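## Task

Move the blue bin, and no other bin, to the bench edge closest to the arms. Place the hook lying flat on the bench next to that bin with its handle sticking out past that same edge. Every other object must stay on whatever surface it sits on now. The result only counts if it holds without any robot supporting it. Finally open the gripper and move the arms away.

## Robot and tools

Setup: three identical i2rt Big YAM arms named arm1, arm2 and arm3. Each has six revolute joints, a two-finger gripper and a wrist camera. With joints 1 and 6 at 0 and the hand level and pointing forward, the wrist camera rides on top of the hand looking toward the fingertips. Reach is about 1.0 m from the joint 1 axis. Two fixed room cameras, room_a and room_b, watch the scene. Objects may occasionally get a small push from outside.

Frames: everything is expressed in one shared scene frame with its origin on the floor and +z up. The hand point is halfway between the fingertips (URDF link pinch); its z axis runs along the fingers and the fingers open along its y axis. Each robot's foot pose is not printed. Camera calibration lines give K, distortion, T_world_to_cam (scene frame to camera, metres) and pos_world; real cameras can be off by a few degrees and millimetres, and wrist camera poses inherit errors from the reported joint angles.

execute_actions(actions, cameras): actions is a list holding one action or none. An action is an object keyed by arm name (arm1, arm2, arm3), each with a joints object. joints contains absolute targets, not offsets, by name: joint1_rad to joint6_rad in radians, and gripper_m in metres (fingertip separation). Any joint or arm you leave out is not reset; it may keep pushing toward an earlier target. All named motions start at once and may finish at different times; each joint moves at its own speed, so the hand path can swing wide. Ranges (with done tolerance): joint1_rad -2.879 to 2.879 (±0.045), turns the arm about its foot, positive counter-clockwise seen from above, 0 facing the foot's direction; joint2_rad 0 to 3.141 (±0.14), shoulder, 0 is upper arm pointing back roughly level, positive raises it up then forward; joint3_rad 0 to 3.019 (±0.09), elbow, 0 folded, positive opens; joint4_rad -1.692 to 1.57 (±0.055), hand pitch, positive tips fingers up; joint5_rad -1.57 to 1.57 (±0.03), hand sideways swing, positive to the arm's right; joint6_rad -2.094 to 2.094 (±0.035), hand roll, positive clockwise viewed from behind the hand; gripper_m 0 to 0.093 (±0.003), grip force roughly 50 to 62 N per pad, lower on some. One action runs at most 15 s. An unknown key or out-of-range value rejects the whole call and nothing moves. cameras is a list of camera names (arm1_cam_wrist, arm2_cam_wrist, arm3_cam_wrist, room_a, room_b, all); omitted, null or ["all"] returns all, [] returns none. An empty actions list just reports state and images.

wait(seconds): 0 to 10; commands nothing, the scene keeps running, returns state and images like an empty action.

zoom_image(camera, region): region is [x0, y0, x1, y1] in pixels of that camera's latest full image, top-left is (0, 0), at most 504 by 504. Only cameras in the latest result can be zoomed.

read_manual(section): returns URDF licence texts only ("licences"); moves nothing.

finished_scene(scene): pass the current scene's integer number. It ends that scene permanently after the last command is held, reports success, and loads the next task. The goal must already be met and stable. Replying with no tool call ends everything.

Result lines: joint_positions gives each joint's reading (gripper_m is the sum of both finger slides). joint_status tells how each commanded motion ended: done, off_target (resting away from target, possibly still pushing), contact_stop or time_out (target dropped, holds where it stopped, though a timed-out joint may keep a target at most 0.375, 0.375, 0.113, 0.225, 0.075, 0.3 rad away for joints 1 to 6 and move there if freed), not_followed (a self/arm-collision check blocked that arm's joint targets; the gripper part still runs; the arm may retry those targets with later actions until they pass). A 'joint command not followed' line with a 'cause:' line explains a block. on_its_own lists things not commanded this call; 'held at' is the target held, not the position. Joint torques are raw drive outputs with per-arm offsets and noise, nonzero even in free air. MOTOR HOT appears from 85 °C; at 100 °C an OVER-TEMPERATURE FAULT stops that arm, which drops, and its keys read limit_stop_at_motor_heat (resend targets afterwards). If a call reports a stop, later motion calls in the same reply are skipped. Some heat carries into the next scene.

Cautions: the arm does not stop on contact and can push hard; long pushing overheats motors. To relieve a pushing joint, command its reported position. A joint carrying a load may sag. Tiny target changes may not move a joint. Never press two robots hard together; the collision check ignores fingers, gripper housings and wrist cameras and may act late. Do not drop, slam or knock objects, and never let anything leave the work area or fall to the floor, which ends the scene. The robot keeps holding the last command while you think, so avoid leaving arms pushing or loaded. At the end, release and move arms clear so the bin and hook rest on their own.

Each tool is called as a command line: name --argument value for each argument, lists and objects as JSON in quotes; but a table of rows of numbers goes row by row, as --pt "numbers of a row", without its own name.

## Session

execute_actions --actions '[]'

Scene clock: 0.00 s.
Joint torques (N m, as the arm reports them, + toward a larger angle): no reading
arm1.joint_positions: joint1_rad=+0.120 joint2_rad=+0.466 joint3_rad=+1.507 joint4_rad=-1.401 joint5_rad=-0.037 joint6_rad=+0.535 gripper_m=+0.094
arm1.joint_status: not commanded
arm1.hand: x=-0.9825 y=+0.1314 z=+1.3085 quat_wxyz=(-0.248, +0.447, -0.693, -0.508) (m; scene frame)
arm2.joint_positions: joint1_rad=-0.156 joint2_rad=+0.375 joint3_rad=+1.636 joint4_rad=-1.142 joint5_rad=-0.108 joint6_rad=-0.350 gripper_m=+0.094
arm2.joint_status: not commanded
arm2.hand: x=+0.0022 y=+0.0502 z=+1.4690 quat_wxyz=(-0.654, +0.507, -0.425, -0.367) (m; scene frame)
arm3.joint_positions: joint1_rad=-0.545 joint2_rad=+0.428 joint3_rad=+1.492 joint4_rad=-1.373 joint5_rad=+0.101 joint6_rad=-0.232 gripper_m=+0.094
arm3.joint_status: not commanded
arm3.hand: x=+1.0267 y=+0.1122 z=+1.3294 quat_wxyz=(-0.544, +0.494, -0.636, -0.236) (m; scene frame)
pictures: arm1_cam_wrist, arm2_cam_wrist, arm3_cam_wrist, room_a, room_b
camera_calibration (this result's frames):
arm1_cam_wrist: T_world_to_cam=[[0.866372, -0.0785042, -0.493191, 1.51087], [-0.331103, -0.829605, -0.449585, 0.379805], [-0.373859, 0.552804, -0.744739, 0.662309], [0, 0, 0, 1]] pos_world=[-0.935612, 0.067571, 1.40915]
arm2_cam_wrist: T_world_to_cam=[[0.915731, -0.213335, 0.340477, -0.491676], [0.181255, -0.536933, -0.823923, 1.23849], [0.358585, 0.816205, -0.453018, 0.742695], [0, 0, 0, 1]] pos_world=[-0.0405581, -0.0460969, 1.52428]
arm3_cam_wrist: T_world_to_cam=[[0.886662, -0.395904, 0.238936, -1.18688], [-0.204201, -0.798825, -0.565845, 1.05845], [0.414889, 0.452922, -0.789132, 0.692645], [0, 0, 0, 1]] pos_world=[0.981127, 0.0619081, 1.42909]
Images, in order (width x height): arm1_cam_wrist 504x504, arm2_cam_wrist 504x504, arm3_cam_wrist 504x504, room_a 504x504, room_b 504x504.

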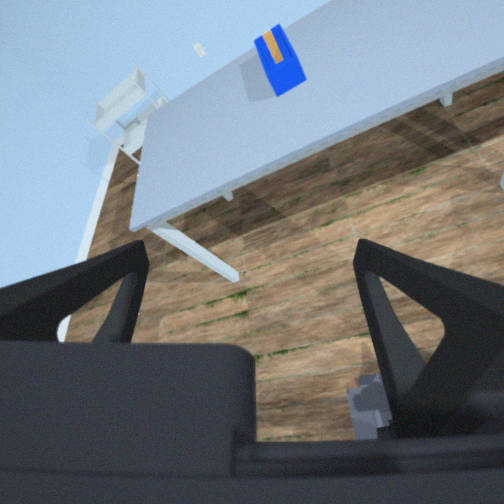

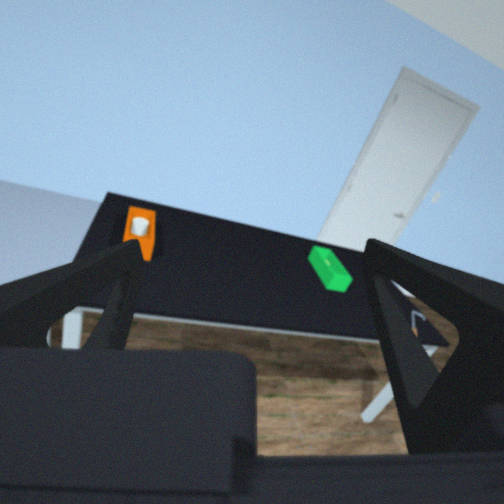

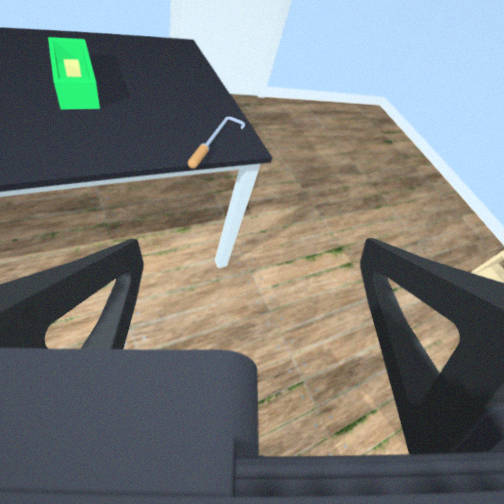

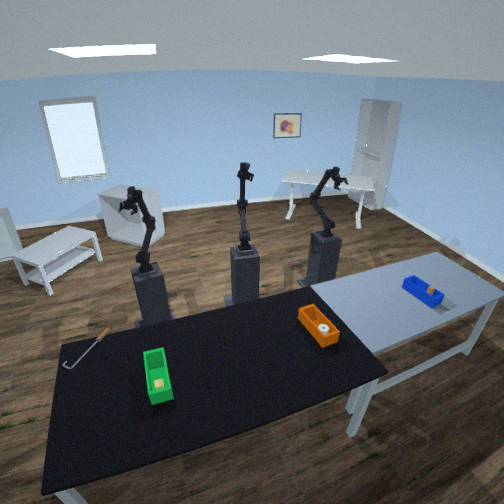

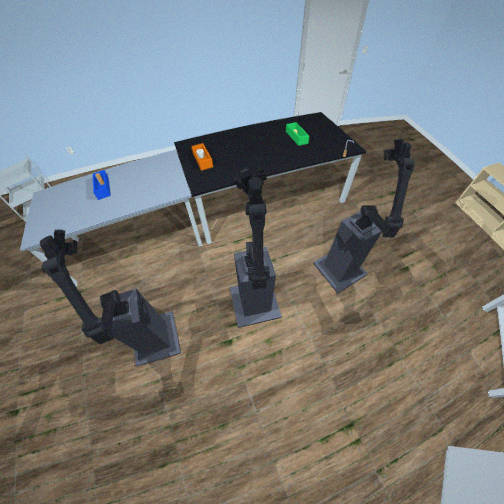

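execute_actions --actions '[{"arm3":{"joints":{"joint1_rad":-0.497,"joint2_rad":2.42,"joint3_rad":2.51,"joint4_rad":-0.91,"joint5_rad":0.246,"joint6_rad":0.303}},"arm1":{"joints":{"joint1_rad":0.08,"joint2_rad":1.7,"joint3_rad":1.7,"joint4_rad":-0.5,"joint5_rad":0,"joint6_rad":0}},"arm2":{"joints":{"joint1_rad":0.0,"joint2_rad":1.48,"joint3_rad":0.39,"joint4_rad":1.1,"joint5_rad":0,"joint6_rad":0}}}]' --cameras '["arm1_cam_wrist","arm3_cam_wrist"]'

Scene clock: 8.93 s.
Joint torques (N m, as the arm reports them, + toward a larger angle): arm1=[  0.42 -17.82  13.03   2.67   0.15  -0.11] | arm2=[ 0.83 -9.33  5.39  2.18  0.23  0.12] | arm3=[  0.79 -29.09  14.37   1.72   0.23   0.16]
arm1.joint_positions: joint1_rad=+0.086 joint2_rad=+1.721 joint3_rad=+1.663 joint4_rad=-0.518 joint5_rad=-0.003 joint6_rad=+0.007 gripper_m=+0.094
arm1.joint_status: all done
arm1.hand: x=-0.9985 y=+0.7259 z=+1.0387 quat_wxyz=(-0.327, +0.636, -0.609, -0.343) (m; scene frame)
arm2.joint_positions: joint1_rad=-0.002 joint2_rad=+1.464 joint3_rad=+0.396 joint4_rad=+1.083 joint5_rad=-0.003 joint6_rad=-0.009 gripper_m=+0.094
arm2.joint_status: all done
arm2.hand: x=+0.0722 y=+0.4712 z=+0.9294 quat_wxyz=(-0.541, +0.462, -0.525, -0.467) (m; scene frame)
arm3.joint_positions: joint1_rad=-0.501 joint2_rad=+2.453 joint3_rad=+2.470 joint4_rad=-0.912 joint5_rad=+0.243 joint6_rad=+0.294 gripper_m=+0.094
arm3.joint_status: all done
arm3.hand: x=+1.3058 y=+0.8299 z=+0.8643 quat_wxyz=(-0.317, +0.378, -0.857, -0.149) (m; scene frame)
pictures: arm1_cam_wrist, arm3_cam_wrist
camera_calibration (this result's frames):
arm1_cam_wrist: T_world_to_cam=[[0.998728, 0.0482012, -0.0148172, 0.98155], [0.0392692, -0.927746, -0.37114, 1.10596], [-0.031636, 0.370086, -0.928459, 0.791855], [0, 0, 0, 1]] pos_world=[-0.998681, 0.685688, 1.16022]
arm3_cam_wrist: T_world_to_cam=[[0.745642, -0.666161, -0.015757, -0.410469], [-0.665079, -0.742556, -0.0792526, 1.5601], [0.0410945, 0.0695737, -0.99673, 0.870424], [0, 0, 0, 1]] pos_world=[1.30788, 0.824468, 0.984752]
Images, in order (width x height): arm1_cam_wrist 504x504, arm3_cam_wrist 504x504.

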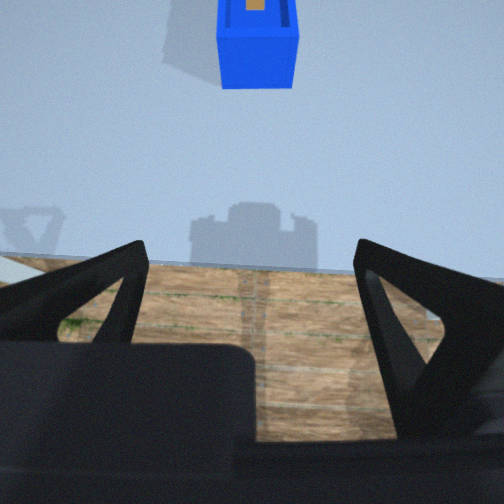

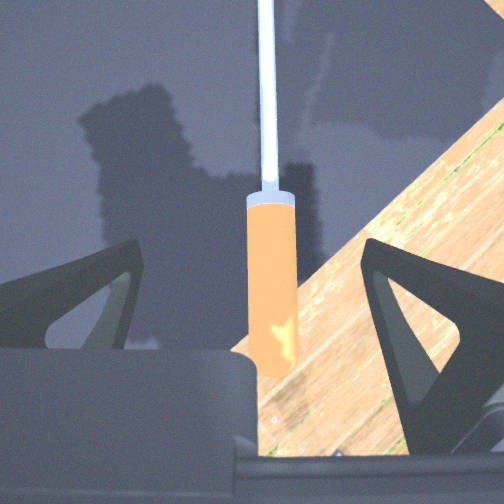

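execute_actions --actions '[{"arm3":{"joints":{"joint1_rad":-0.515,"joint2_rad":2.35,"joint3_rad":2.21,"joint4_rad":-0.69}},"arm1":{"joints":{"joint1_rad":-1.53,"joint2_rad":0.82,"joint3_rad":0.97,"joint4_rad":-0.9}}}]' --cameras '["arm3_cam_wrist"]'

Scene clock: 17.20 s.
Joint torques (N m, as the arm reports them, + toward a larger angle): arm1=[ 0.77 -2.82 10.17  1.29 -0.01 -0.08] | arm2=[ 0.74 -9.43  5.36  2.16  0.23  0.11] | arm3=[  0.45 -25.94  11.87   2.38   0.2    0.14]
arm1.joint_positions: joint1_rad=-1.528 joint2_rad=+0.821 joint3_rad=+0.967 joint4_rad=-0.892 joint5_rad=+0.001 joint6_rad=+0.006 gripper_m=+0.094
arm1.joint_status: all done
arm1.hand: x=-0.5920 y=-0.0057 z=+1.0503 quat_wxyz=(-0.404, +0.000, -0.915, +0.002) (m; scene frame)
arm2.joint_positions: joint1_rad=-0.002 joint2_rad=+1.464 joint3_rad=+0.396 joint4_rad=+1.083 joint5_rad=-0.003 joint6_rad=-0.009 gripper_m=+0.094
arm2.joint_status: not commanded
arm2.hand: x=+0.0722 y=+0.4712 z=+0.9294 quat_wxyz=(-0.541, +0.462, -0.525, -0.467) (m; scene frame)
arm3.joint_positions: joint1_rad=-0.510 joint2_rad=+2.358 joint3_rad=+2.200 joint4_rad=-0.708 joint5_rad=+0.243 joint6_rad=+0.294 gripper_m=+0.094
arm3.joint_status: all done
arm3.hand: x=+1.3061 y=+0.8097 z=+0.8328 quat_wxyz=(-0.327, +0.371, -0.855, -0.157) (m; scene frame)
pictures: arm3_cam_wrist
camera_calibration (this result's frames):
arm3_cam_wrist: T_world_to_cam=[[0.739756, -0.672363, -0.0262691, -0.40319], [-0.670884, -0.734003, -0.105614, 1.5654], [0.0517295, 0.0957522, -0.99406, 0.803106], [0, 0, 0, 1]] pos_world=[1.30692, 0.801017, 0.953073]
Images, in order (width x height): arm3_cam_wrist 504x504.

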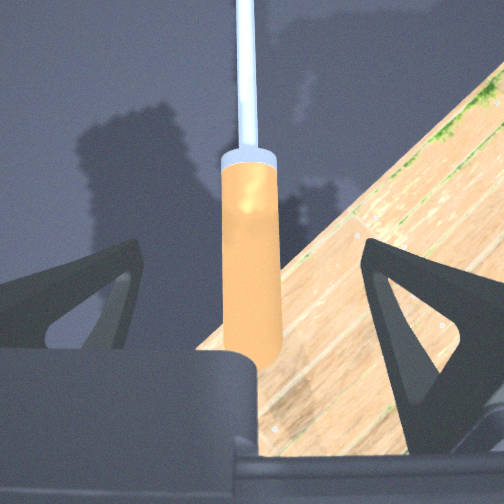

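execute_actions --actions '[{"arm3":{"joints":{"joint2_rad":2.42}}}]' --cameras '["arm3_cam_wrist"]'

Scene clock: 20.77 s.
Joint torques (N m, as the arm reports them, + toward a larger angle): arm1=[ 0.82 -2.77 10.17  1.32 -0.01 -0.08] | arm2=[ 0.7  -9.38  5.35  2.16  0.23  0.12] | arm3=[  0.07 -24.37  11.74   2.57   0.19   0.16]
arm1.joint_positions: joint1_rad=-1.528 joint2_rad=+0.821 joint3_rad=+0.967 joint4_rad=-0.892 joint5_rad=+0.001 joint6_rad=+0.006 gripper_m=+0.094
arm1.joint_status: not commanded
arm1.hand: x=-0.5920 y=-0.0057 z=+1.0503 quat_wxyz=(-0.404, +0.000, -0.915, +0.002) (m; scene frame)
arm2.joint_positions: joint1_rad=-0.002 joint2_rad=+1.464 joint3_rad=+0.396 joint4_rad=+1.083 joint5_rad=-0.003 joint6_rad=-0.009 gripper_m=+0.094
arm2.joint_status: not commanded
arm2.hand: x=+0.0722 y=+0.4712 z=+0.9294 quat_wxyz=(-0.541, +0.462, -0.525, -0.467) (m; scene frame)
arm3.joint_positions: joint1_rad=-0.510 joint2_rad=+2.416 joint3_rad=+2.200 joint4_rad=-0.706 joint5_rad=+0.243 joint6_rad=+0.294 gripper_m=+0.094
arm3.joint_status: all done
arm3.hand: x=+1.3048 y=+0.8079 z=+0.7838 quat_wxyz=(-0.309, +0.378, -0.862, -0.138) (m; scene frame)
pictures: arm3_cam_wrist
camera_calibration (this result's frames):
arm3_cam_wrist: T_world_to_cam=[[0.739881, -0.672715, -0.00557043, -0.420835], [-0.671989, -0.738641, -0.0532925, 1.52221], [0.0317361, 0.0431734, -0.998563, 0.82675], [0, 0, 0, 1]] pos_world=[1.30803, 0.805568, 0.90434]
Images, in order (width x height): arm3_cam_wrist 504x504.

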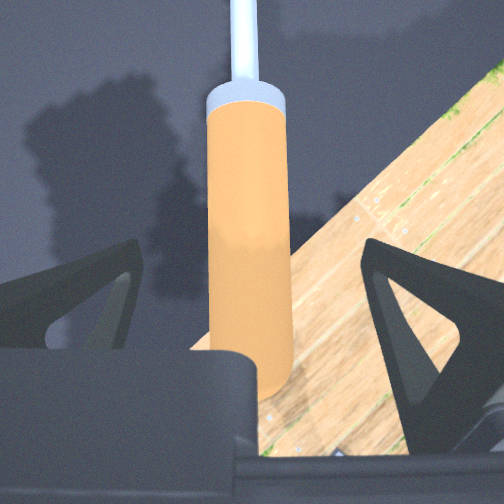

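execute_actions --actions '[{"arm3":{"joints":{"gripper_m":0.0}}}]' --cameras '[]'

execute_actions --actions '[{"arm3":{"joints":{"joint2_rad":2.15,"joint4_rad":-1.1}}}]' --cameras '["arm3_cam_wrist"]'

execute_actions --actions '[{"arm3":{"joints":{"joint2_rad":1.9,"joint4_rad":-1.65,"joint5_rad":0,"joint6_rad":0}}}]' --cameras '["arm3_cam_wrist","room_a"]'

Scene clock: 26.73 s.
Joint torques (N m, as the arm reports them, + toward a larger angle): arm1=[ 0.84 -2.79 10.18  1.3  -0.01 -0.08] | arm2=[ 0.88 -9.31  5.34  2.2   0.23  0.12] | arm3=[ -0.12 -24.12  11.52   2.38   0.16   0.16]
arm1.joint_positions: joint1_rad=-1.528 joint2_rad=+0.821 joint3_rad=+0.967 joint4_rad=-0.892 joint5_rad=+0.001 joint6_rad=+0.006 gripper_m=+0.094
arm1.joint_status: not commanded
arm1.hand: x=-0.5920 y=-0.0057 z=+1.0503 quat_wxyz=(-0.404, +0.000, -0.915, +0.002) (m; scene frame)
arm2.joint_positions: joint1_rad=-0.002 joint2_rad=+1.464 joint3_rad=+0.396 joint4_rad=+1.083 joint5_rad=-0.003 joint6_rad=-0.009 gripper_m=+0.094
arm2.joint_status: not commanded
arm2.hand: x=+0.0722 y=+0.4712 z=+0.9294 quat_wxyz=(-0.541, +0.462, -0.525, -0.467) (m; scene frame)
arm3.joint_positions: joint1_rad=-0.510 joint2_rad=+2.416 joint3_rad=+2.200 joint4_rad=-0.706 joint5_rad=+0.244 joint6_rad=+0.295 gripper_m=+0.030
arm3.joint_status: gripper_m off_target (ended at +0.030, target +0.000)
arm3.hand: x=+1.3049 y=+0.8079 z=+0.7839 quat_wxyz=(-0.309, +0.377, -0.862, -0.139) (m; scene frame)
pictures: none
No camera images: the call's "cameras" was empty. Leave "cameras" out to get every camera's image.

Scene clock: 27.93 s.
Joint torques (N m, as the arm reports them, + toward a larger angle): arm1=[ 0.82 -2.79 10.17  1.3  -0.01 -0.08] | arm2=[ 0.9  -9.44  5.33  2.17  0.23  0.11] | arm3=[  0.11 -23.97  12.74   1.48   0.29   0.12]
arm1.joint_positions: joint1_rad=-1.528 joint2_rad=+0.821 joint3_rad=+0.967 joint4_rad=-0.892 joint5_rad=+0.001 joint6_rad=+0.006 gripper_m=+0.094
arm1.joint_status: not commanded
arm1.hand: x=-0.5920 y=-0.0057 z=+1.0503 quat_wxyz=(-0.404, +0.000, -0.915, +0.002) (m; scene frame)
arm2.joint_positions: joint1_rad=-0.002 joint2_rad=+1.464 joint3_rad=+0.396 joint4_rad=+1.083 joint5_rad=-0.003 joint6_rad=-0.009 gripper_m=+0.094
arm2.joint_status: not commanded
arm2.hand: x=+0.0722 y=+0.4712 z=+0.9294 quat_wxyz=(-0.541, +0.462, -0.525, -0.467) (m; scene frame)
arm3.joint_positions: joint1_rad=-0.510 joint2_rad=+2.166 joint3_rad=+2.188 joint4_rad=-1.101 joint5_rad=+0.242 joint6_rad=+0.295 gripper_m=+0.030
arm3.joint_status: all done
arm3.hand: x=+1.2764 y=+0.7289 z=+0.9272 quat_wxyz=(-0.255, +0.396, -0.878, -0.086) (m; scene frame)
pictures: arm3_cam_wrist
camera_calibration (this result's frames):
arm3_cam_wrist: T_world_to_cam=[[0.742344, -0.668137, 0.0501897, -0.510315], [-0.669523, -0.736827, 0.0939391, 1.31143], [-0.025783, -0.103338, -0.994312, 1.15055], [0, 0, 0, 1]] pos_world=[1.28653, 0.744234, 1.04643]
Images, in order (width x height): arm3_cam_wrist 504x504.

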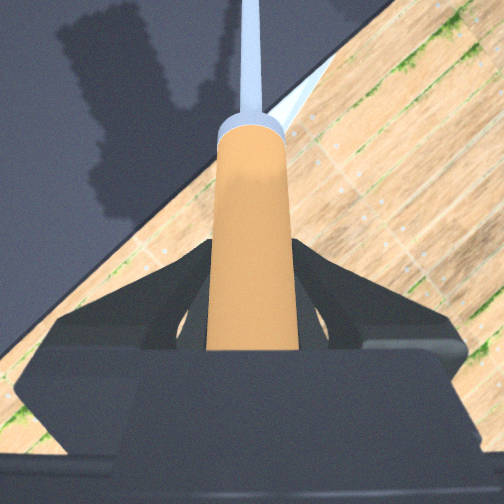

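Scene clock: 29.27 s.
Joint torques (N m, as the arm reports them, + toward a larger angle): arm1=[ 0.8  -2.78 10.17  1.3  -0.01 -0.08] | arm2=[ 0.71 -9.28  5.33  2.18  0.22  0.13] | arm3=[  0.12 -18.8   11.81   1.1    0.09  -0.05]
arm1.joint_positions: joint1_rad=-1.528 joint2_rad=+0.821 joint3_rad=+0.967 joint4_rad=-0.892 joint5_rad=+0.001 joint6_rad=+0.006 gripper_m=+0.094
arm1.joint_status: not commanded
arm1.hand: x=-0.5920 y=-0.0057 z=+1.0503 quat_wxyz=(-0.404, +0.000, -0.915, +0.002) (m; scene frame)
arm2.joint_positions: joint1_rad=-0.002 joint2_rad=+1.464 joint3_rad=+0.396 joint4_rad=+1.083 joint5_rad=-0.003 joint6_rad=-0.009 gripper_m=+0.094
arm2.joint_status: not commanded
arm2.hand: x=+0.0722 y=+0.4712 z=+0.9294 quat_wxyz=(-0.541, +0.462, -0.525, -0.467) (m; scene frame)
arm3.joint_positions: joint1_rad=-0.515 joint2_rad=+1.915 joint3_rad=+2.187 joint4_rad=-1.651 joint5_rad=-0.002 joint6_rad=+0.010 gripper_m=+0.030
arm3.joint_status: all done
arm3.hand: x=+1.1855 y=+0.5936 z=+1.0503 quat_wxyz=(-0.078, +0.559, -0.823, -0.062) (m; scene frame)
pictures: arm3_cam_wrist, room_a
camera_calibration (this result's frames):
arm3_cam_wrist: T_world_to_cam=[[0.930964, -0.36468, -0.017715, -0.871909], [-0.323442, -0.846256, 0.423363, 0.44801], [-0.169384, -0.388406, -0.905787, 1.50302], [0, 0, 0, 1]] pos_world=[1.21121, 0.644947, 1.1563]
Images, in order (width x height): arm3_cam_wrist 504x504, room_a 504x504.

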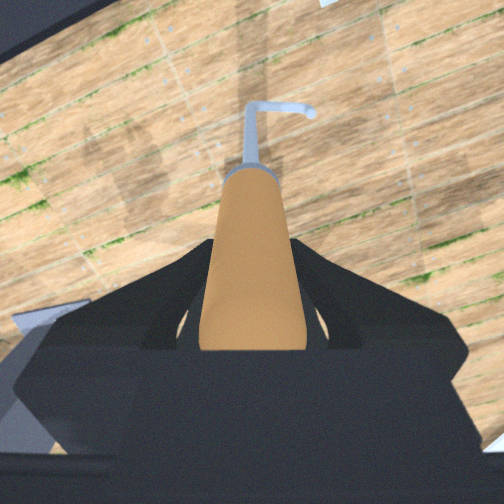

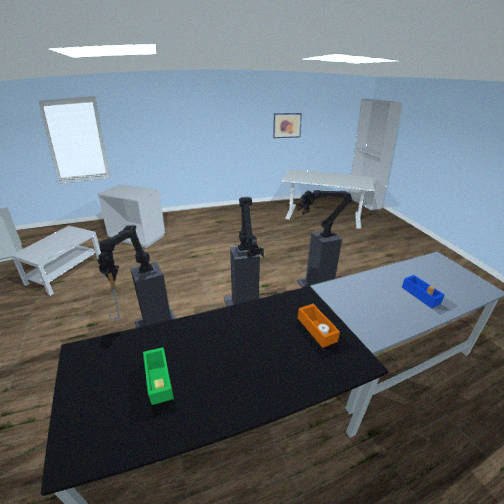

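execute_actions --actions '[{"arm3":{"joints":{"joint1_rad":0.9,"joint2_rad":1.63,"joint3_rad":1.7,"joint4_rad":-1.62,"joint6_rad":2.05}}}]' --cameras '[]'

execute_actions --actions '[{"arm2":{"joints":{"joint1_rad":-0.995,"joint4_rad":1.2}}}]' --cameras '["arm2_cam_wrist","room_a"]'

zoom_image --camera "room_a" --region '[160, 200, 260, 300]'

Scene clock: 35.17 s.
Joint torques (N m, as the arm reports them, + toward a larger angle): arm1=[ 0.79 -2.8  10.18  1.3  -0.01 -0.08] | arm2=[ 0.62 -9.41  5.4   2.18  0.22  0.11] | arm3=[ -0.24 -17.6   11.09   0.16   0.2    0.15]
arm1.joint_positions: joint1_rad=-1.528 joint2_rad=+0.821 joint3_rad=+0.967 joint4_rad=-0.892 joint5_rad=+0.001 joint6_rad=+0.006 gripper_m=+0.094
arm1.joint_status: not commanded
arm1.hand: x=-0.5920 y=-0.0057 z=+1.0503 quat_wxyz=(-0.404, +0.000, -0.915, +0.002) (m; scene frame)
arm2.joint_positions: joint1_rad=-0.002 joint2_rad=+1.464 joint3_rad=+0.396 joint4_rad=+1.083 joint5_rad=-0.003 joint6_rad=-0.009 gripper_m=+0.094
arm2.joint_status: not commanded
arm2.hand: x=+0.0722 y=+0.4712 z=+0.9294 quat_wxyz=(-0.541, +0.462, -0.525, -0.467) (m; scene frame)
arm3.joint_positions: joint1_rad=+0.906 joint2_rad=+1.667 joint3_rad=+1.682 joint4_rad=-1.618 joint5_rad=-0.004 joint6_rad=+2.041 gripper_m=+0.030
arm3.joint_status: all done
arm3.hand: x=+0.5246 y=+0.2552 z=+0.9876 quat_wxyz=(-0.007, +0.287, -0.958, +0.006) (m; scene frame)
pictures: none
No camera images: the call's "cameras" was empty. Leave "cameras" out to get every camera's image.

Scene clock: 36.63 s.
Joint torques (N m, as the arm reports them, + toward a larger angle): arm1=[ 0.82 -2.79 10.17  1.3  -0.01 -0.08] | arm2=[ 0.77 -9.27  5.3   2.2   0.12  0.11] | arm3=[ -0.19 -17.96  11.3    0.05   0.2    0.14]
arm1.joint_positions: joint1_rad=-1.528 joint2_rad=+0.821 joint3_rad=+0.967 joint4_rad=-0.892 joint5_rad=+0.001 joint6_rad=+0.006 gripper_m=+0.094
arm1.joint_status: not commanded
arm1.hand: x=-0.5920 y=-0.0057 z=+1.0503 quat_wxyz=(-0.404, +0.000, -0.915, +0.002) (m; scene frame)
arm2.joint_positions: joint1_rad=-0.996 joint2_rad=+1.464 joint3_rad=+0.396 joint4_rad=+1.182 joint5_rad=+0.000 joint6_rad=-0.008 gripper_m=+0.094
arm2.joint_status: all done
arm2.hand: x=+0.4379 y=+0.1977 z=+0.9527 quat_wxyz=(-0.730, +0.144, -0.648, -0.160) (m; scene frame)
arm3.joint_positions: joint1_rad=+0.906 joint2_rad=+1.667 joint3_rad=+1.682 joint4_rad=-1.618 joint5_rad=-0.004 joint6_rad=+2.041 gripper_m=+0.030
arm3.joint_status: not commanded
arm3.hand: x=+0.5246 y=+0.2552 z=+0.9876 quat_wxyz=(-0.007, +0.287, -0.958, +0.006) (m; scene frame)
pictures: arm2_cam_wrist, room_a
camera_calibration (this result's frames):
arm2_cam_wrist: T_world_to_cam=[[0.424927, -0.905172, -0.00999948, 0.00222062], [-0.450791, -0.202016, -0.869469, 1.06736], [0.785, 0.373969, -0.493886, 0.171779], [0, 0, 0, 1]] pos_world=[0.345366, 0.153394, 1.0129]
Images, in order (width x height): arm2_cam_wrist 504x504, room_a 504x504.

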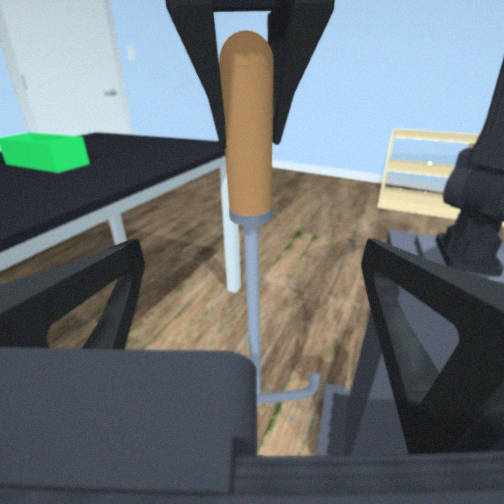

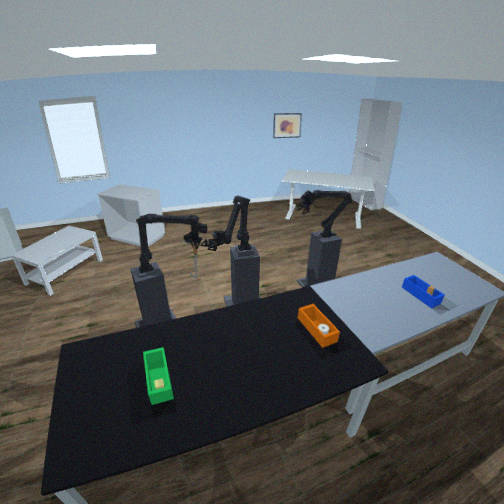

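Region (160, 200, 260, 300) of room_a's 504x504 image, scaled by 5.040, with more detail than that image has.

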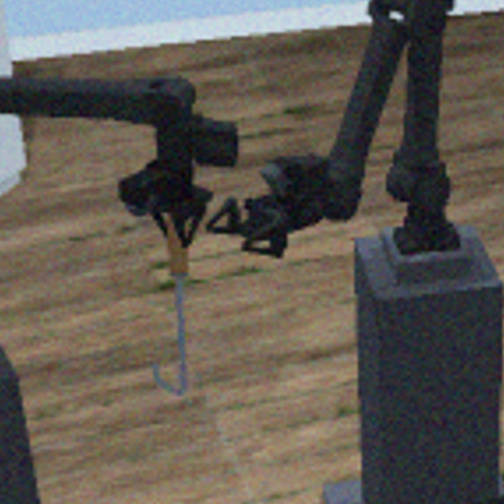

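execute_actions --actions '[{"arm2":{"joints":{"joint2_rad":1.77,"joint3_rad":0.76,"joint4_rad":1.17}}}]' --cameras '["arm2_cam_wrist","arm3_cam_wrist"]'

Scene clock: 45.20 s.
Joint torques (N m, as the arm reports them, + toward a larger angle): arm1=[ 0.83 -2.8  10.18  1.3  -0.01 -0.08] | arm2=[  0.58 -15.24   8.2    1.29   0.11   0.12] | arm3=[ -0.26 -17.91  11.19   0.12   0.22   0.12]
arm1.joint_positions: joint1_rad=-1.528 joint2_rad=+0.821 joint3_rad=+0.967 joint4_rad=-0.892 joint5_rad=+0.001 joint6_rad=+0.006 gripper_m=+0.094
arm1.joint_status: not commanded
arm1.hand: x=-0.5920 y=-0.0057 z=+1.0503 quat_wxyz=(-0.404, +0.000, -0.915, +0.002) (m; scene frame)
arm2.joint_positions: joint1_rad=-0.996 joint2_rad=+1.756 joint3_rad=+0.729 joint4_rad=+1.177 joint5_rad=+0.000 joint6_rad=-0.008 gripper_m=+0.094
arm2.joint_status: all done
arm2.hand: x=+0.5483 y=+0.2491 z=+0.9456 quat_wxyz=(-0.742, +0.141, -0.635, -0.163) (m; scene frame)
arm3.joint_positions: joint1_rad=+0.906 joint2_rad=+1.667 joint3_rad=+1.682 joint4_rad=-1.618 joint5_rad=-0.004 joint6_rad=+2.041 gripper_m=+0.030
arm3.joint_status: not commanded
arm3.hand: x=+0.5246 y=+0.2552 z=+0.9876 quat_wxyz=(-0.007, +0.287, -0.958, +0.006) (m; scene frame)
pictures: arm2_cam_wrist, arm3_cam_wrist
camera_calibration (this result's frames):
arm2_cam_wrist: T_world_to_cam=[[0.425086, -0.905099, -0.00987637, 0.00155663], [-0.422278, -0.188651, -0.886618, 1.1186], [0.800614, 0.381059, -0.462396, 0.0222889], [0, 0, 0, 1]] pos_world=[0.453854, 0.20394, 1.00209]
arm3_cam_wrist: T_world_to_cam=[[0.552819, -0.833202, 0.0129021, -0.0934339], [-0.679019, -0.441438, 0.586572, -0.103523], [-0.483037, -0.333029, -0.809795, 1.25851], [0, 0, 0, 1]] pos_world=[0.589265, 0.295572, 1.08106]
Images, in order (width x height): arm2_cam_wrist 504x504, arm3_cam_wrist 504x504.

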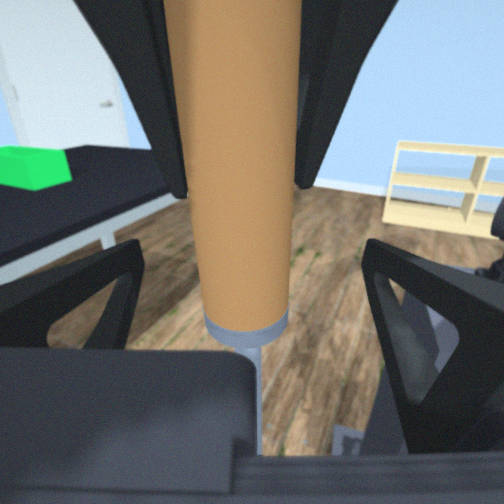

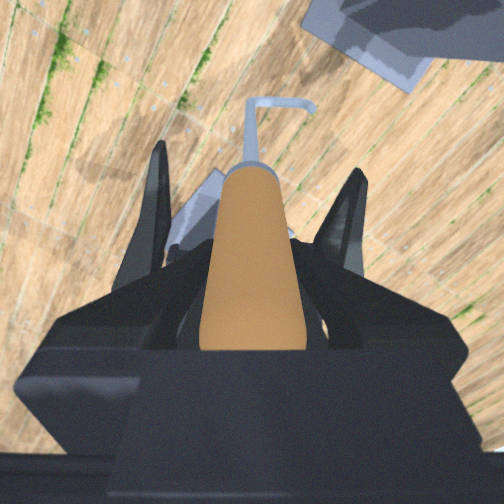

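execute_actions --actions '[{"arm2":{"joints":{"gripper_m":0}}}]' --cameras '["arm2_cam_wrist","arm3_cam_wrist"]'

Scene clock: 47.40 s.
Joint torques (N m, as the arm reports them, + toward a larger angle): arm1=[ 0.82 -2.84 10.18  1.3  -0.01 -0.08] | arm2=[  0.64 -14.95   8.33   1.27   0.3    0.19] | arm3=[ -0.55 -17.6   11.34   0.06   0.22   0.18]
arm1.joint_positions: joint1_rad=-1.528 joint2_rad=+0.821 joint3_rad=+0.967 joint4_rad=-0.892 joint5_rad=+0.001 joint6_rad=+0.006 gripper_m=+0.094
arm1.joint_status: not commanded
arm1.hand: x=-0.5920 y=-0.0057 z=+1.0503 quat_wxyz=(-0.404, +0.000, -0.915, +0.002) (m; scene frame)
arm2.joint_positions: joint1_rad=-0.993 joint2_rad=+1.756 joint3_rad=+0.729 joint4_rad=+1.177 joint5_rad=-0.005 joint6_rad=-0.015 gripper_m=+0.030
arm2.joint_status: gripper_m off_target (ended at +0.030, target +0.000)
arm2.hand: x=+0.5473 y=+0.2514 z=+0.9456 quat_wxyz=(-0.742, +0.146, -0.634, -0.163) (m; scene frame)
arm3.joint_positions: joint1_rad=+0.906 joint2_rad=+1.667 joint3_rad=+1.682 joint4_rad=-1.618 joint5_rad=-0.004 joint6_rad=+2.043 gripper_m=+0.030
arm3.joint_status: not commanded
arm3.hand: x=+0.5247 y=+0.2549 z=+0.9876 quat_wxyz=(-0.007, +0.287, -0.958, +0.006) (m; scene frame)
pictures: arm2_cam_wrist, arm3_cam_wrist
camera_calibration (this result's frames):
arm2_cam_wrist: T_world_to_cam=[[0.431279, -0.902217, -0.00188165, -0.00759921], [-0.417918, -0.197925, -0.886663, 1.11858], [0.799589, 0.383185, -0.462413, 0.022322], [0, 0, 0, 1]] pos_world=[0.452903, 0.205984, 1.00211]
arm3_cam_wrist: T_world_to_cam=[[0.551534, -0.834042, 0.0135637, -0.0934526], [-0.680094, -0.440198, 0.586258, -0.103035], [-0.482993, -0.332566, -0.810011, 1.25853], [0, 0, 0, 1]] pos_world=[0.589332, 0.295246, 1.0811]
Images, in order (width x height): arm2_cam_wrist 504x504, arm3_cam_wrist 504x504.

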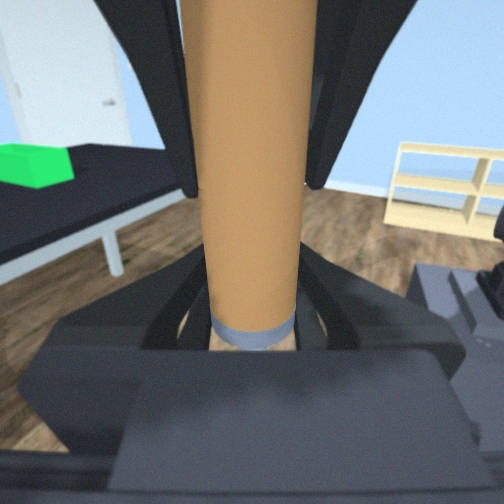

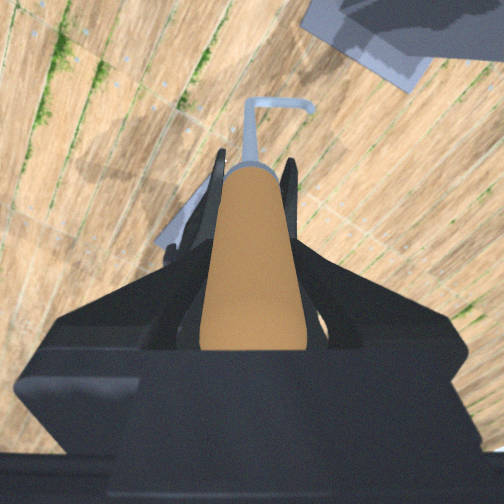

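execute_actions --actions '[{"arm3":{"joints":{"gripper_m":0.093}}}]' --cameras '[]'

execute_actions --actions '[{"arm2":{"joints":{"joint2_rad":1.55,"joint3_rad":0.4}}}]' --cameras '[]'

execute_actions --actions '[{"arm2":{"joints":{"joint1_rad":1.71,"joint2_rad":1.42,"joint3_rad":0.5,"joint4_rad":0.66}},"arm3":{"joints":{"joint1_rad":0,"joint2_rad":0.6,"joint3_rad":0.6,"joint4_rad":-0.5,"joint6_rad":0}}}]' --cameras '["arm1_cam_wrist","arm2_cam_wrist","room_a"]'

zoom_image --camera "room_a" --region '[230, 170, 350, 290]'

Scene clock: 51.70 s.
Joint torques (N m, as the arm reports them, + toward a larger angle): arm1=[ 0.81 -2.8  10.18  1.3  -0.01 -0.08] | arm2=[  0.69 -16.55   8.19   1.92   0.22   0.09] | arm3=[  0.11 -16.65  11.11   0.03   0.18   0.14]
arm1.joint_positions: joint1_rad=-1.528 joint2_rad=+0.821 joint3_rad=+0.967 joint4_rad=-0.892 joint5_rad=+0.001 joint6_rad=+0.006 gripper_m=+0.094
arm1.joint_status: not commanded
arm1.hand: x=-0.5920 y=-0.0057 z=+1.0503 quat_wxyz=(-0.404, +0.000, -0.915, +0.002) (m; scene frame)
arm2.joint_positions: joint1_rad=-0.993 joint2_rad=+1.772 joint3_rad=+0.729 joint4_rad=+1.159 joint5_rad=-0.003 joint6_rad=-0.006 gripper_m=+0.030
arm2.joint_status: not commanded
arm2.hand: x=+0.5489 y=+0.2518 z=+0.9318 quat_wxyz=(-0.730, +0.145, -0.647, -0.163) (m; scene frame)
arm3.joint_positions: joint1_rad=+0.906 joint2_rad=+1.657 joint3_rad=+1.682 joint4_rad=-1.618 joint5_rad=-0.004 joint6_rad=+2.043 gripper_m=+0.093
arm3.joint_status: all done
arm3.hand: x=+0.5260 y=+0.2544 z=+0.9923 quat_wxyz=(-0.004, +0.286, -0.958, +0.003) (m; scene frame)
pictures: none
No camera images: the call's "cameras" was empty. Leave "cameras" out to get every camera's image.

Scene clock: 52.93 s.
Joint torques (N m, as the arm reports them, + toward a larger angle): arm1=[ 0.8  -2.81 10.18  1.3  -0.01 -0.08] | arm2=[  0.29 -12.45   5.96   2.12   0.22   0.09] | arm3=[ -0.11 -16.82  11.36   0.16   0.17   0.14]
arm1.joint_positions: joint1_rad=-1.528 joint2_rad=+0.821 joint3_rad=+0.967 joint4_rad=-0.892 joint5_rad=+0.001 joint6_rad=+0.006 gripper_m=+0.094
arm1.joint_status: not commanded
arm1.hand: x=-0.5920 y=-0.0057 z=+1.0503 quat_wxyz=(-0.404, +0.000, -0.915, +0.002) (m; scene frame)
arm2.joint_positions: joint1_rad=-0.993 joint2_rad=+1.562 joint3_rad=+0.387 joint4_rad=+1.156 joint5_rad=-0.003 joint6_rad=-0.006 gripper_m=+0.030
arm2.joint_status: all done
arm2.hand: x=+0.4392 y=+0.2006 z=+0.8974 quat_wxyz=(-0.685, +0.156, -0.695, -0.153) (m; scene frame)
arm3.joint_positions: joint1_rad=+0.906 joint2_rad=+1.657 joint3_rad=+1.682 joint4_rad=-1.618 joint5_rad=-0.004 joint6_rad=+2.043 gripper_m=+0.093
arm3.joint_status: not commanded
arm3.hand: x=+0.5260 y=+0.2544 z=+0.9923 quat_wxyz=(-0.004, +0.286, -0.958, +0.003) (m; scene frame)
pictures: none
No camera images: the call's "cameras" was empty. Leave "cameras" out to get every camera's image.

Scene clock: 55.33 s.
Joint torques (N m, as the arm reports them, + toward a larger angle): arm1=[ 0.8  -2.8  10.18  1.3  -0.01 -0.08] | arm2=[  0.04 -12.12   8.83   1.72   0.22   0.05] | arm3=[ 0.37 -2.5  11.61  3.03 -0.02  0.04]
arm1.joint_positions: joint1_rad=-1.528 joint2_rad=+0.821 joint3_rad=+0.967 joint4_rad=-0.892 joint5_rad=+0.001 joint6_rad=+0.006 gripper_m=+0.094
arm1.joint_status: not commanded
arm1.hand: x=-0.5920 y=-0.0057 z=+1.0503 quat_wxyz=(-0.404, +0.000, -0.915, +0.002) (m; scene frame)
arm2.joint_positions: joint1_rad=+1.715 joint2_rad=+1.431 joint3_rad=+0.469 joint4_rad=+0.655 joint5_rad=-0.003 joint6_rad=-0.002 gripper_m=+0.030
arm2.joint_status: all done
arm2.hand: x=-0.4845 y=-0.0049 z=+0.8695 quat_wxyz=(-0.001, +0.807, +0.005, -0.590) (m; scene frame)
arm3.joint_positions: joint1_rad=+0.002 joint2_rad=+0.610 joint3_rad=+0.597 joint4_rad=-0.522 joint5_rad=+0.001 joint6_rad=+0.009 gripper_m=+0.093
arm3.joint_status: all done
arm3.hand: x=+0.9086 y=+0.3480 z=+0.9970 quat_wxyz=(-0.323, +0.652, -0.569, -0.382) (m; scene frame)
pictures: arm1_cam_wrist, arm2_cam_wrist, room_a
camera_calibration (this result's frames):
arm1_cam_wrist: T_world_to_cam=[[0.000206721, -0.999958, -0.00918617, 0.00800713], [-0.975073, 0.0018367, -0.221875, -0.336353], [0.221883, 0.00900305, -0.975032, 1.28325], [0, 0, 0, 1]] pos_world=[-0.612702, -0.00292863, 1.17666]
arm2_cam_wrist: T_world_to_cam=[[-0.00639909, 0.99996, -0.00629185, 0.00710686], [0.809854, 0.0014914, -0.58663, 0.904145], [-0.586597, -0.00884937, -0.809831, 0.538871], [0, 0, 0, 1]] pos_world=[-0.416079, -0.00368634, 0.966837]
Images, in order (width x height): arm1_cam_wrist 504x504, arm2_cam_wrist 504x504, room_a 504x504.

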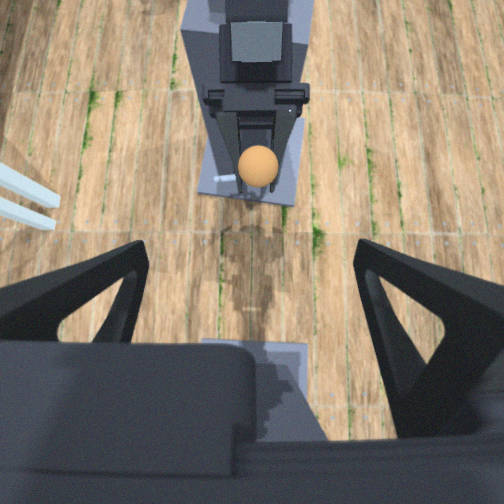

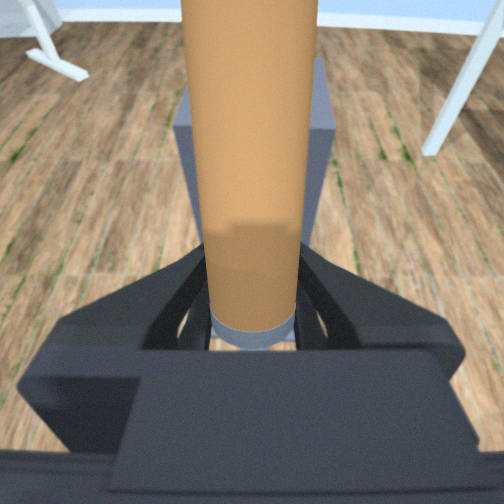

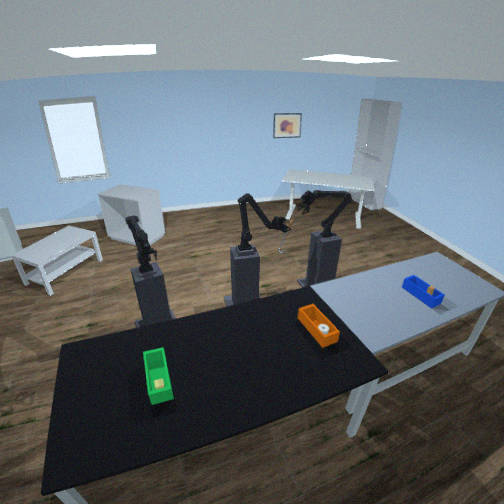

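Region (230, 170, 350, 290) of room_a's 504x504 image, scaled by 4.200, with more detail than that image has.

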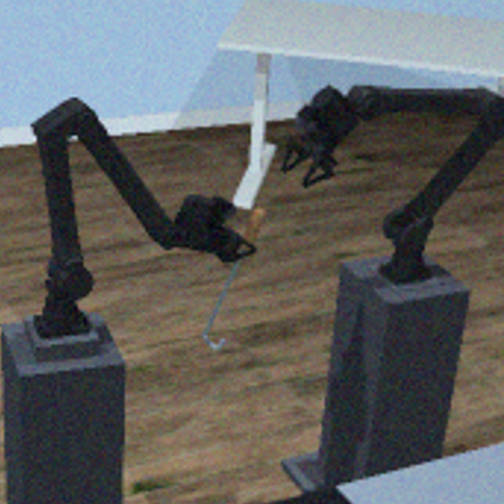

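execute_actions --actions '[{"arm1":{"joints":{"joint1_rad":-1.545,"joint2_rad":1.21,"joint3_rad":1.3,"joint4_rad":-1.15}}}]' --cameras '["arm1_cam_wrist"]'

execute_actions --actions '[{"arm1":{"joints":{"joint2_rad":1.32,"joint3_rad":1.165,"joint4_rad":-0.92}}}]' --cameras '["arm1_cam_wrist","arm2_cam_wrist","room_a"]'

zoom_image --camera "room_a" --region '[250, 180, 330, 260]'

Scene clock: 62.90 s.
Joint torques (N m, as the arm reports them, + toward a larger angle): arm1=[ 0.38 -8.46 14.01  0.74 -0.01 -0.08] | arm2=[ -0.01 -12.47   8.8    1.83   0.23   0.05] | arm3=[ 0.09 -1.83 11.73  3.14 -0.04 -0.01]
arm1.joint_positions: joint1_rad=-1.538 joint2_rad=+1.217 joint3_rad=+1.244 joint4_rad=-1.141 joint5_rad=+0.001 joint6_rad=+0.006 gripper_m=+0.094
arm1.joint_status: all done
arm1.hand: x=-0.5192 y=-0.0100 z=+1.0072 quat_wxyz=(-0.229, -0.005, -0.973, +0.004) (m; scene frame)
arm2.joint_positions: joint1_rad=+1.715 joint2_rad=+1.431 joint3_rad=+0.469 joint4_rad=+0.655 joint5_rad=-0.003 joint6_rad=-0.002 gripper_m=+0.030
arm2.joint_status: not commanded
arm2.hand: x=-0.4845 y=-0.0049 z=+0.8695 quat_wxyz=(-0.001, +0.807, +0.005, -0.590) (m; scene frame)
arm3.joint_positions: joint1_rad=+0.002 joint2_rad=+0.610 joint3_rad=+0.597 joint4_rad=-0.522 joint5_rad=+0.001 joint6_rad=+0.009 gripper_m=+0.093
arm3.joint_status: not commanded
arm3.hand: x=+0.9086 y=+0.3480 z=+0.9970 quat_wxyz=(-0.323, +0.652, -0.569, -0.382) (m; scene frame)
pictures: arm1_cam_wrist
camera_calibration (this result's frames):
arm1_cam_wrist: T_world_to_cam=[[-0.0150365, -0.999863, -0.00690913, -0.00690342], [-0.989509, 0.0138871, 0.143799, -0.650645], [-0.143683, 0.00899888, -0.989583, 1.0499], [0, 0, 0, 1]] pos_world=[-0.49307, -0.00731482, 1.13248]
Images, in order (width x height): arm1_cam_wrist 504x504.

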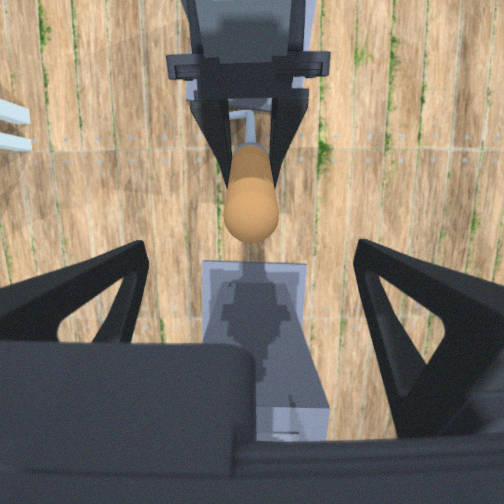

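Scene clock: 63.87 s.
Joint torques (N m, as the arm reports them, + toward a larger angle): arm1=[  0.37 -10.04  10.77   1.89  -0.01  -0.08] | arm2=[  0.18 -12.25   8.83   1.75   0.21   0.04] | arm3=[-0.11 -2.43 11.66  3.04 -0.05  0.01]
arm1.joint_positions: joint1_rad=-1.538 joint2_rad=+1.335 joint3_rad=+1.147 joint4_rad=-0.935 joint5_rad=+0.001 joint6_rad=+0.006 gripper_m=+0.094
arm1.joint_status: all done
arm1.hand: x=-0.4824 y=-0.0108 z=+0.9298 quat_wxyz=(-0.225, -0.005, -0.974, +0.004) (m; scene frame)
arm2.joint_positions: joint1_rad=+1.715 joint2_rad=+1.431 joint3_rad=+0.469 joint4_rad=+0.655 joint5_rad=-0.003 joint6_rad=-0.002 gripper_m=+0.030
arm2.joint_status: not commanded
arm2.hand: x=-0.4845 y=-0.0049 z=+0.8695 quat_wxyz=(-0.001, +0.807, +0.005, -0.590) (m; scene frame)
arm3.joint_positions: joint1_rad=+0.002 joint2_rad=+0.610 joint3_rad=+0.597 joint4_rad=-0.522 joint5_rad=+0.001 joint6_rad=+0.009 gripper_m=+0.093
arm3.joint_status: not commanded
arm3.hand: x=+0.9086 y=+0.3480 z=+0.9970 quat_wxyz=(-0.323, +0.652, -0.569, -0.382) (m; scene frame)
pictures: arm1_cam_wrist, arm2_cam_wrist, room_a
camera_calibration (this result's frames):
arm1_cam_wrist: T_world_to_cam=[[-0.0151711, -0.999862, -0.00682146, -0.00781035], [-0.988092, 0.0139472, 0.153229, -0.611185], [-0.153113, 0.0090649, -0.988167, 0.972737], [0, 0, 0, 1]] pos_world=[-0.455087, -0.00810272, 1.05483]
arm2_cam_wrist: T_world_to_cam=[[-0.00639909, 0.99996, -0.00629185, 0.00710686], [0.809854, 0.0014914, -0.58663, 0.904145], [-0.586597, -0.00884937, -0.809831, 0.538871], [0, 0, 0, 1]] pos_world=[-0.416079, -0.00368634, 0.966837]
Images, in order (width x height): arm1_cam_wrist 504x504, arm2_cam_wrist 504x504, room_a 504x504.

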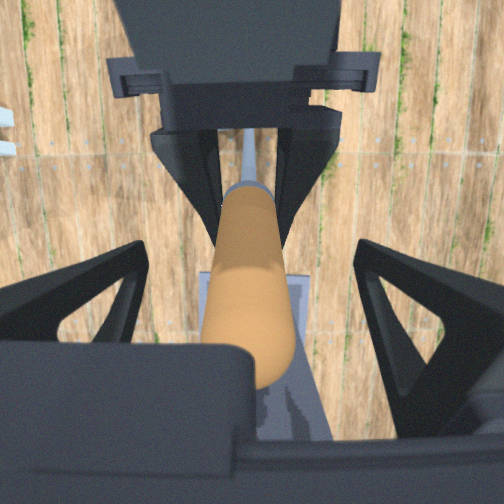

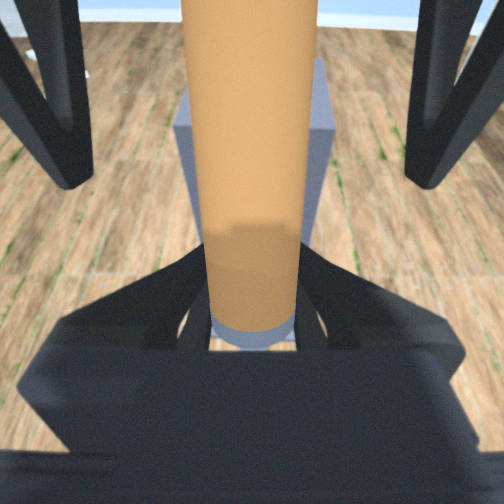

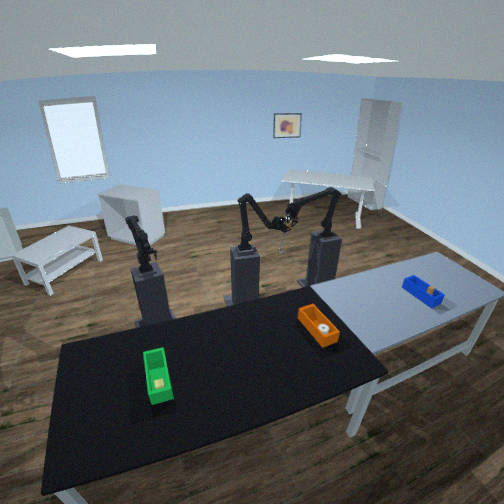

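Region (250, 180, 330, 260) of room_a's 504x504 image, scaled by 6.300, with more detail than that image has.

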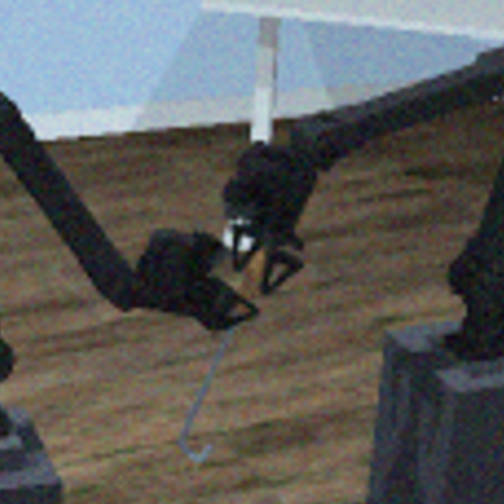

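Centred.

execute_actions --actions '[{"arm1":{"joints":{"gripper_m":0}}}]' --cameras '["arm1_cam_wrist"]'

Scene clock: 66.20 s.
Joint torques (N m, as the arm reports them, + toward a larger angle): arm1=[  0.31 -10.37  10.79   1.87   0.11  -0.08] | arm2=[  0.11 -12.32   8.77   1.72   0.26   0.05] | arm3=[ 0.09 -2.26 11.64  3.2  -0.08  0.01]
arm1.joint_positions: joint1_rad=-1.538 joint2_rad=+1.335 joint3_rad=+1.147 joint4_rad=-0.935 joint5_rad=-0.002 joint6_rad=+0.005 gripper_m=+0.030
arm1.joint_status: gripper_m off_target (ended at +0.030, target +0.000)
arm1.hand: x=-0.4823 y=-0.0103 z=+0.9298 quat_wxyz=(-0.225, -0.004, -0.974, +0.003) (m; scene frame)
arm2.joint_positions: joint1_rad=+1.715 joint2_rad=+1.431 joint3_rad=+0.469 joint4_rad=+0.654 joint5_rad=-0.004 joint6_rad=-0.002 gripper_m=+0.030
arm2.joint_status: not commanded
arm2.hand: x=-0.4845 y=-0.0051 z=+0.8694 quat_wxyz=(+0.000, +0.808, +0.006, -0.590) (m; scene frame)
arm3.joint_positions: joint1_rad=+0.002 joint2_rad=+0.610 joint3_rad=+0.597 joint4_rad=-0.522 joint5_rad=+0.001 joint6_rad=+0.009 gripper_m=+0.093
arm3.joint_status: not commanded
arm3.hand: x=+0.9086 y=+0.3480 z=+0.9970 quat_wxyz=(-0.323, +0.652, -0.569, -0.382) (m; scene frame)
pictures: arm1_cam_wrist
camera_calibration (this result's frames):
arm1_cam_wrist: T_world_to_cam=[[-0.0131421, -0.999871, -0.00923283, -0.00406379], [-0.988176, 0.0115767, 0.152883, -0.610855], [-0.152756, 0.0111329, -0.988201, 0.973008], [0, 0, 0, 1]] pos_world=[-0.455052, -0.00782398, 1.05488]
Images, in order (width x height): arm1_cam_wrist 504x504.

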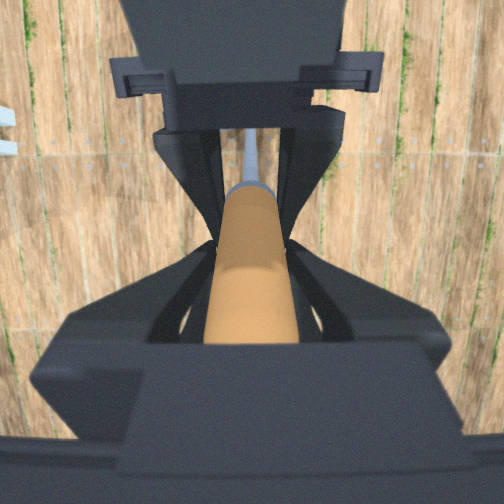

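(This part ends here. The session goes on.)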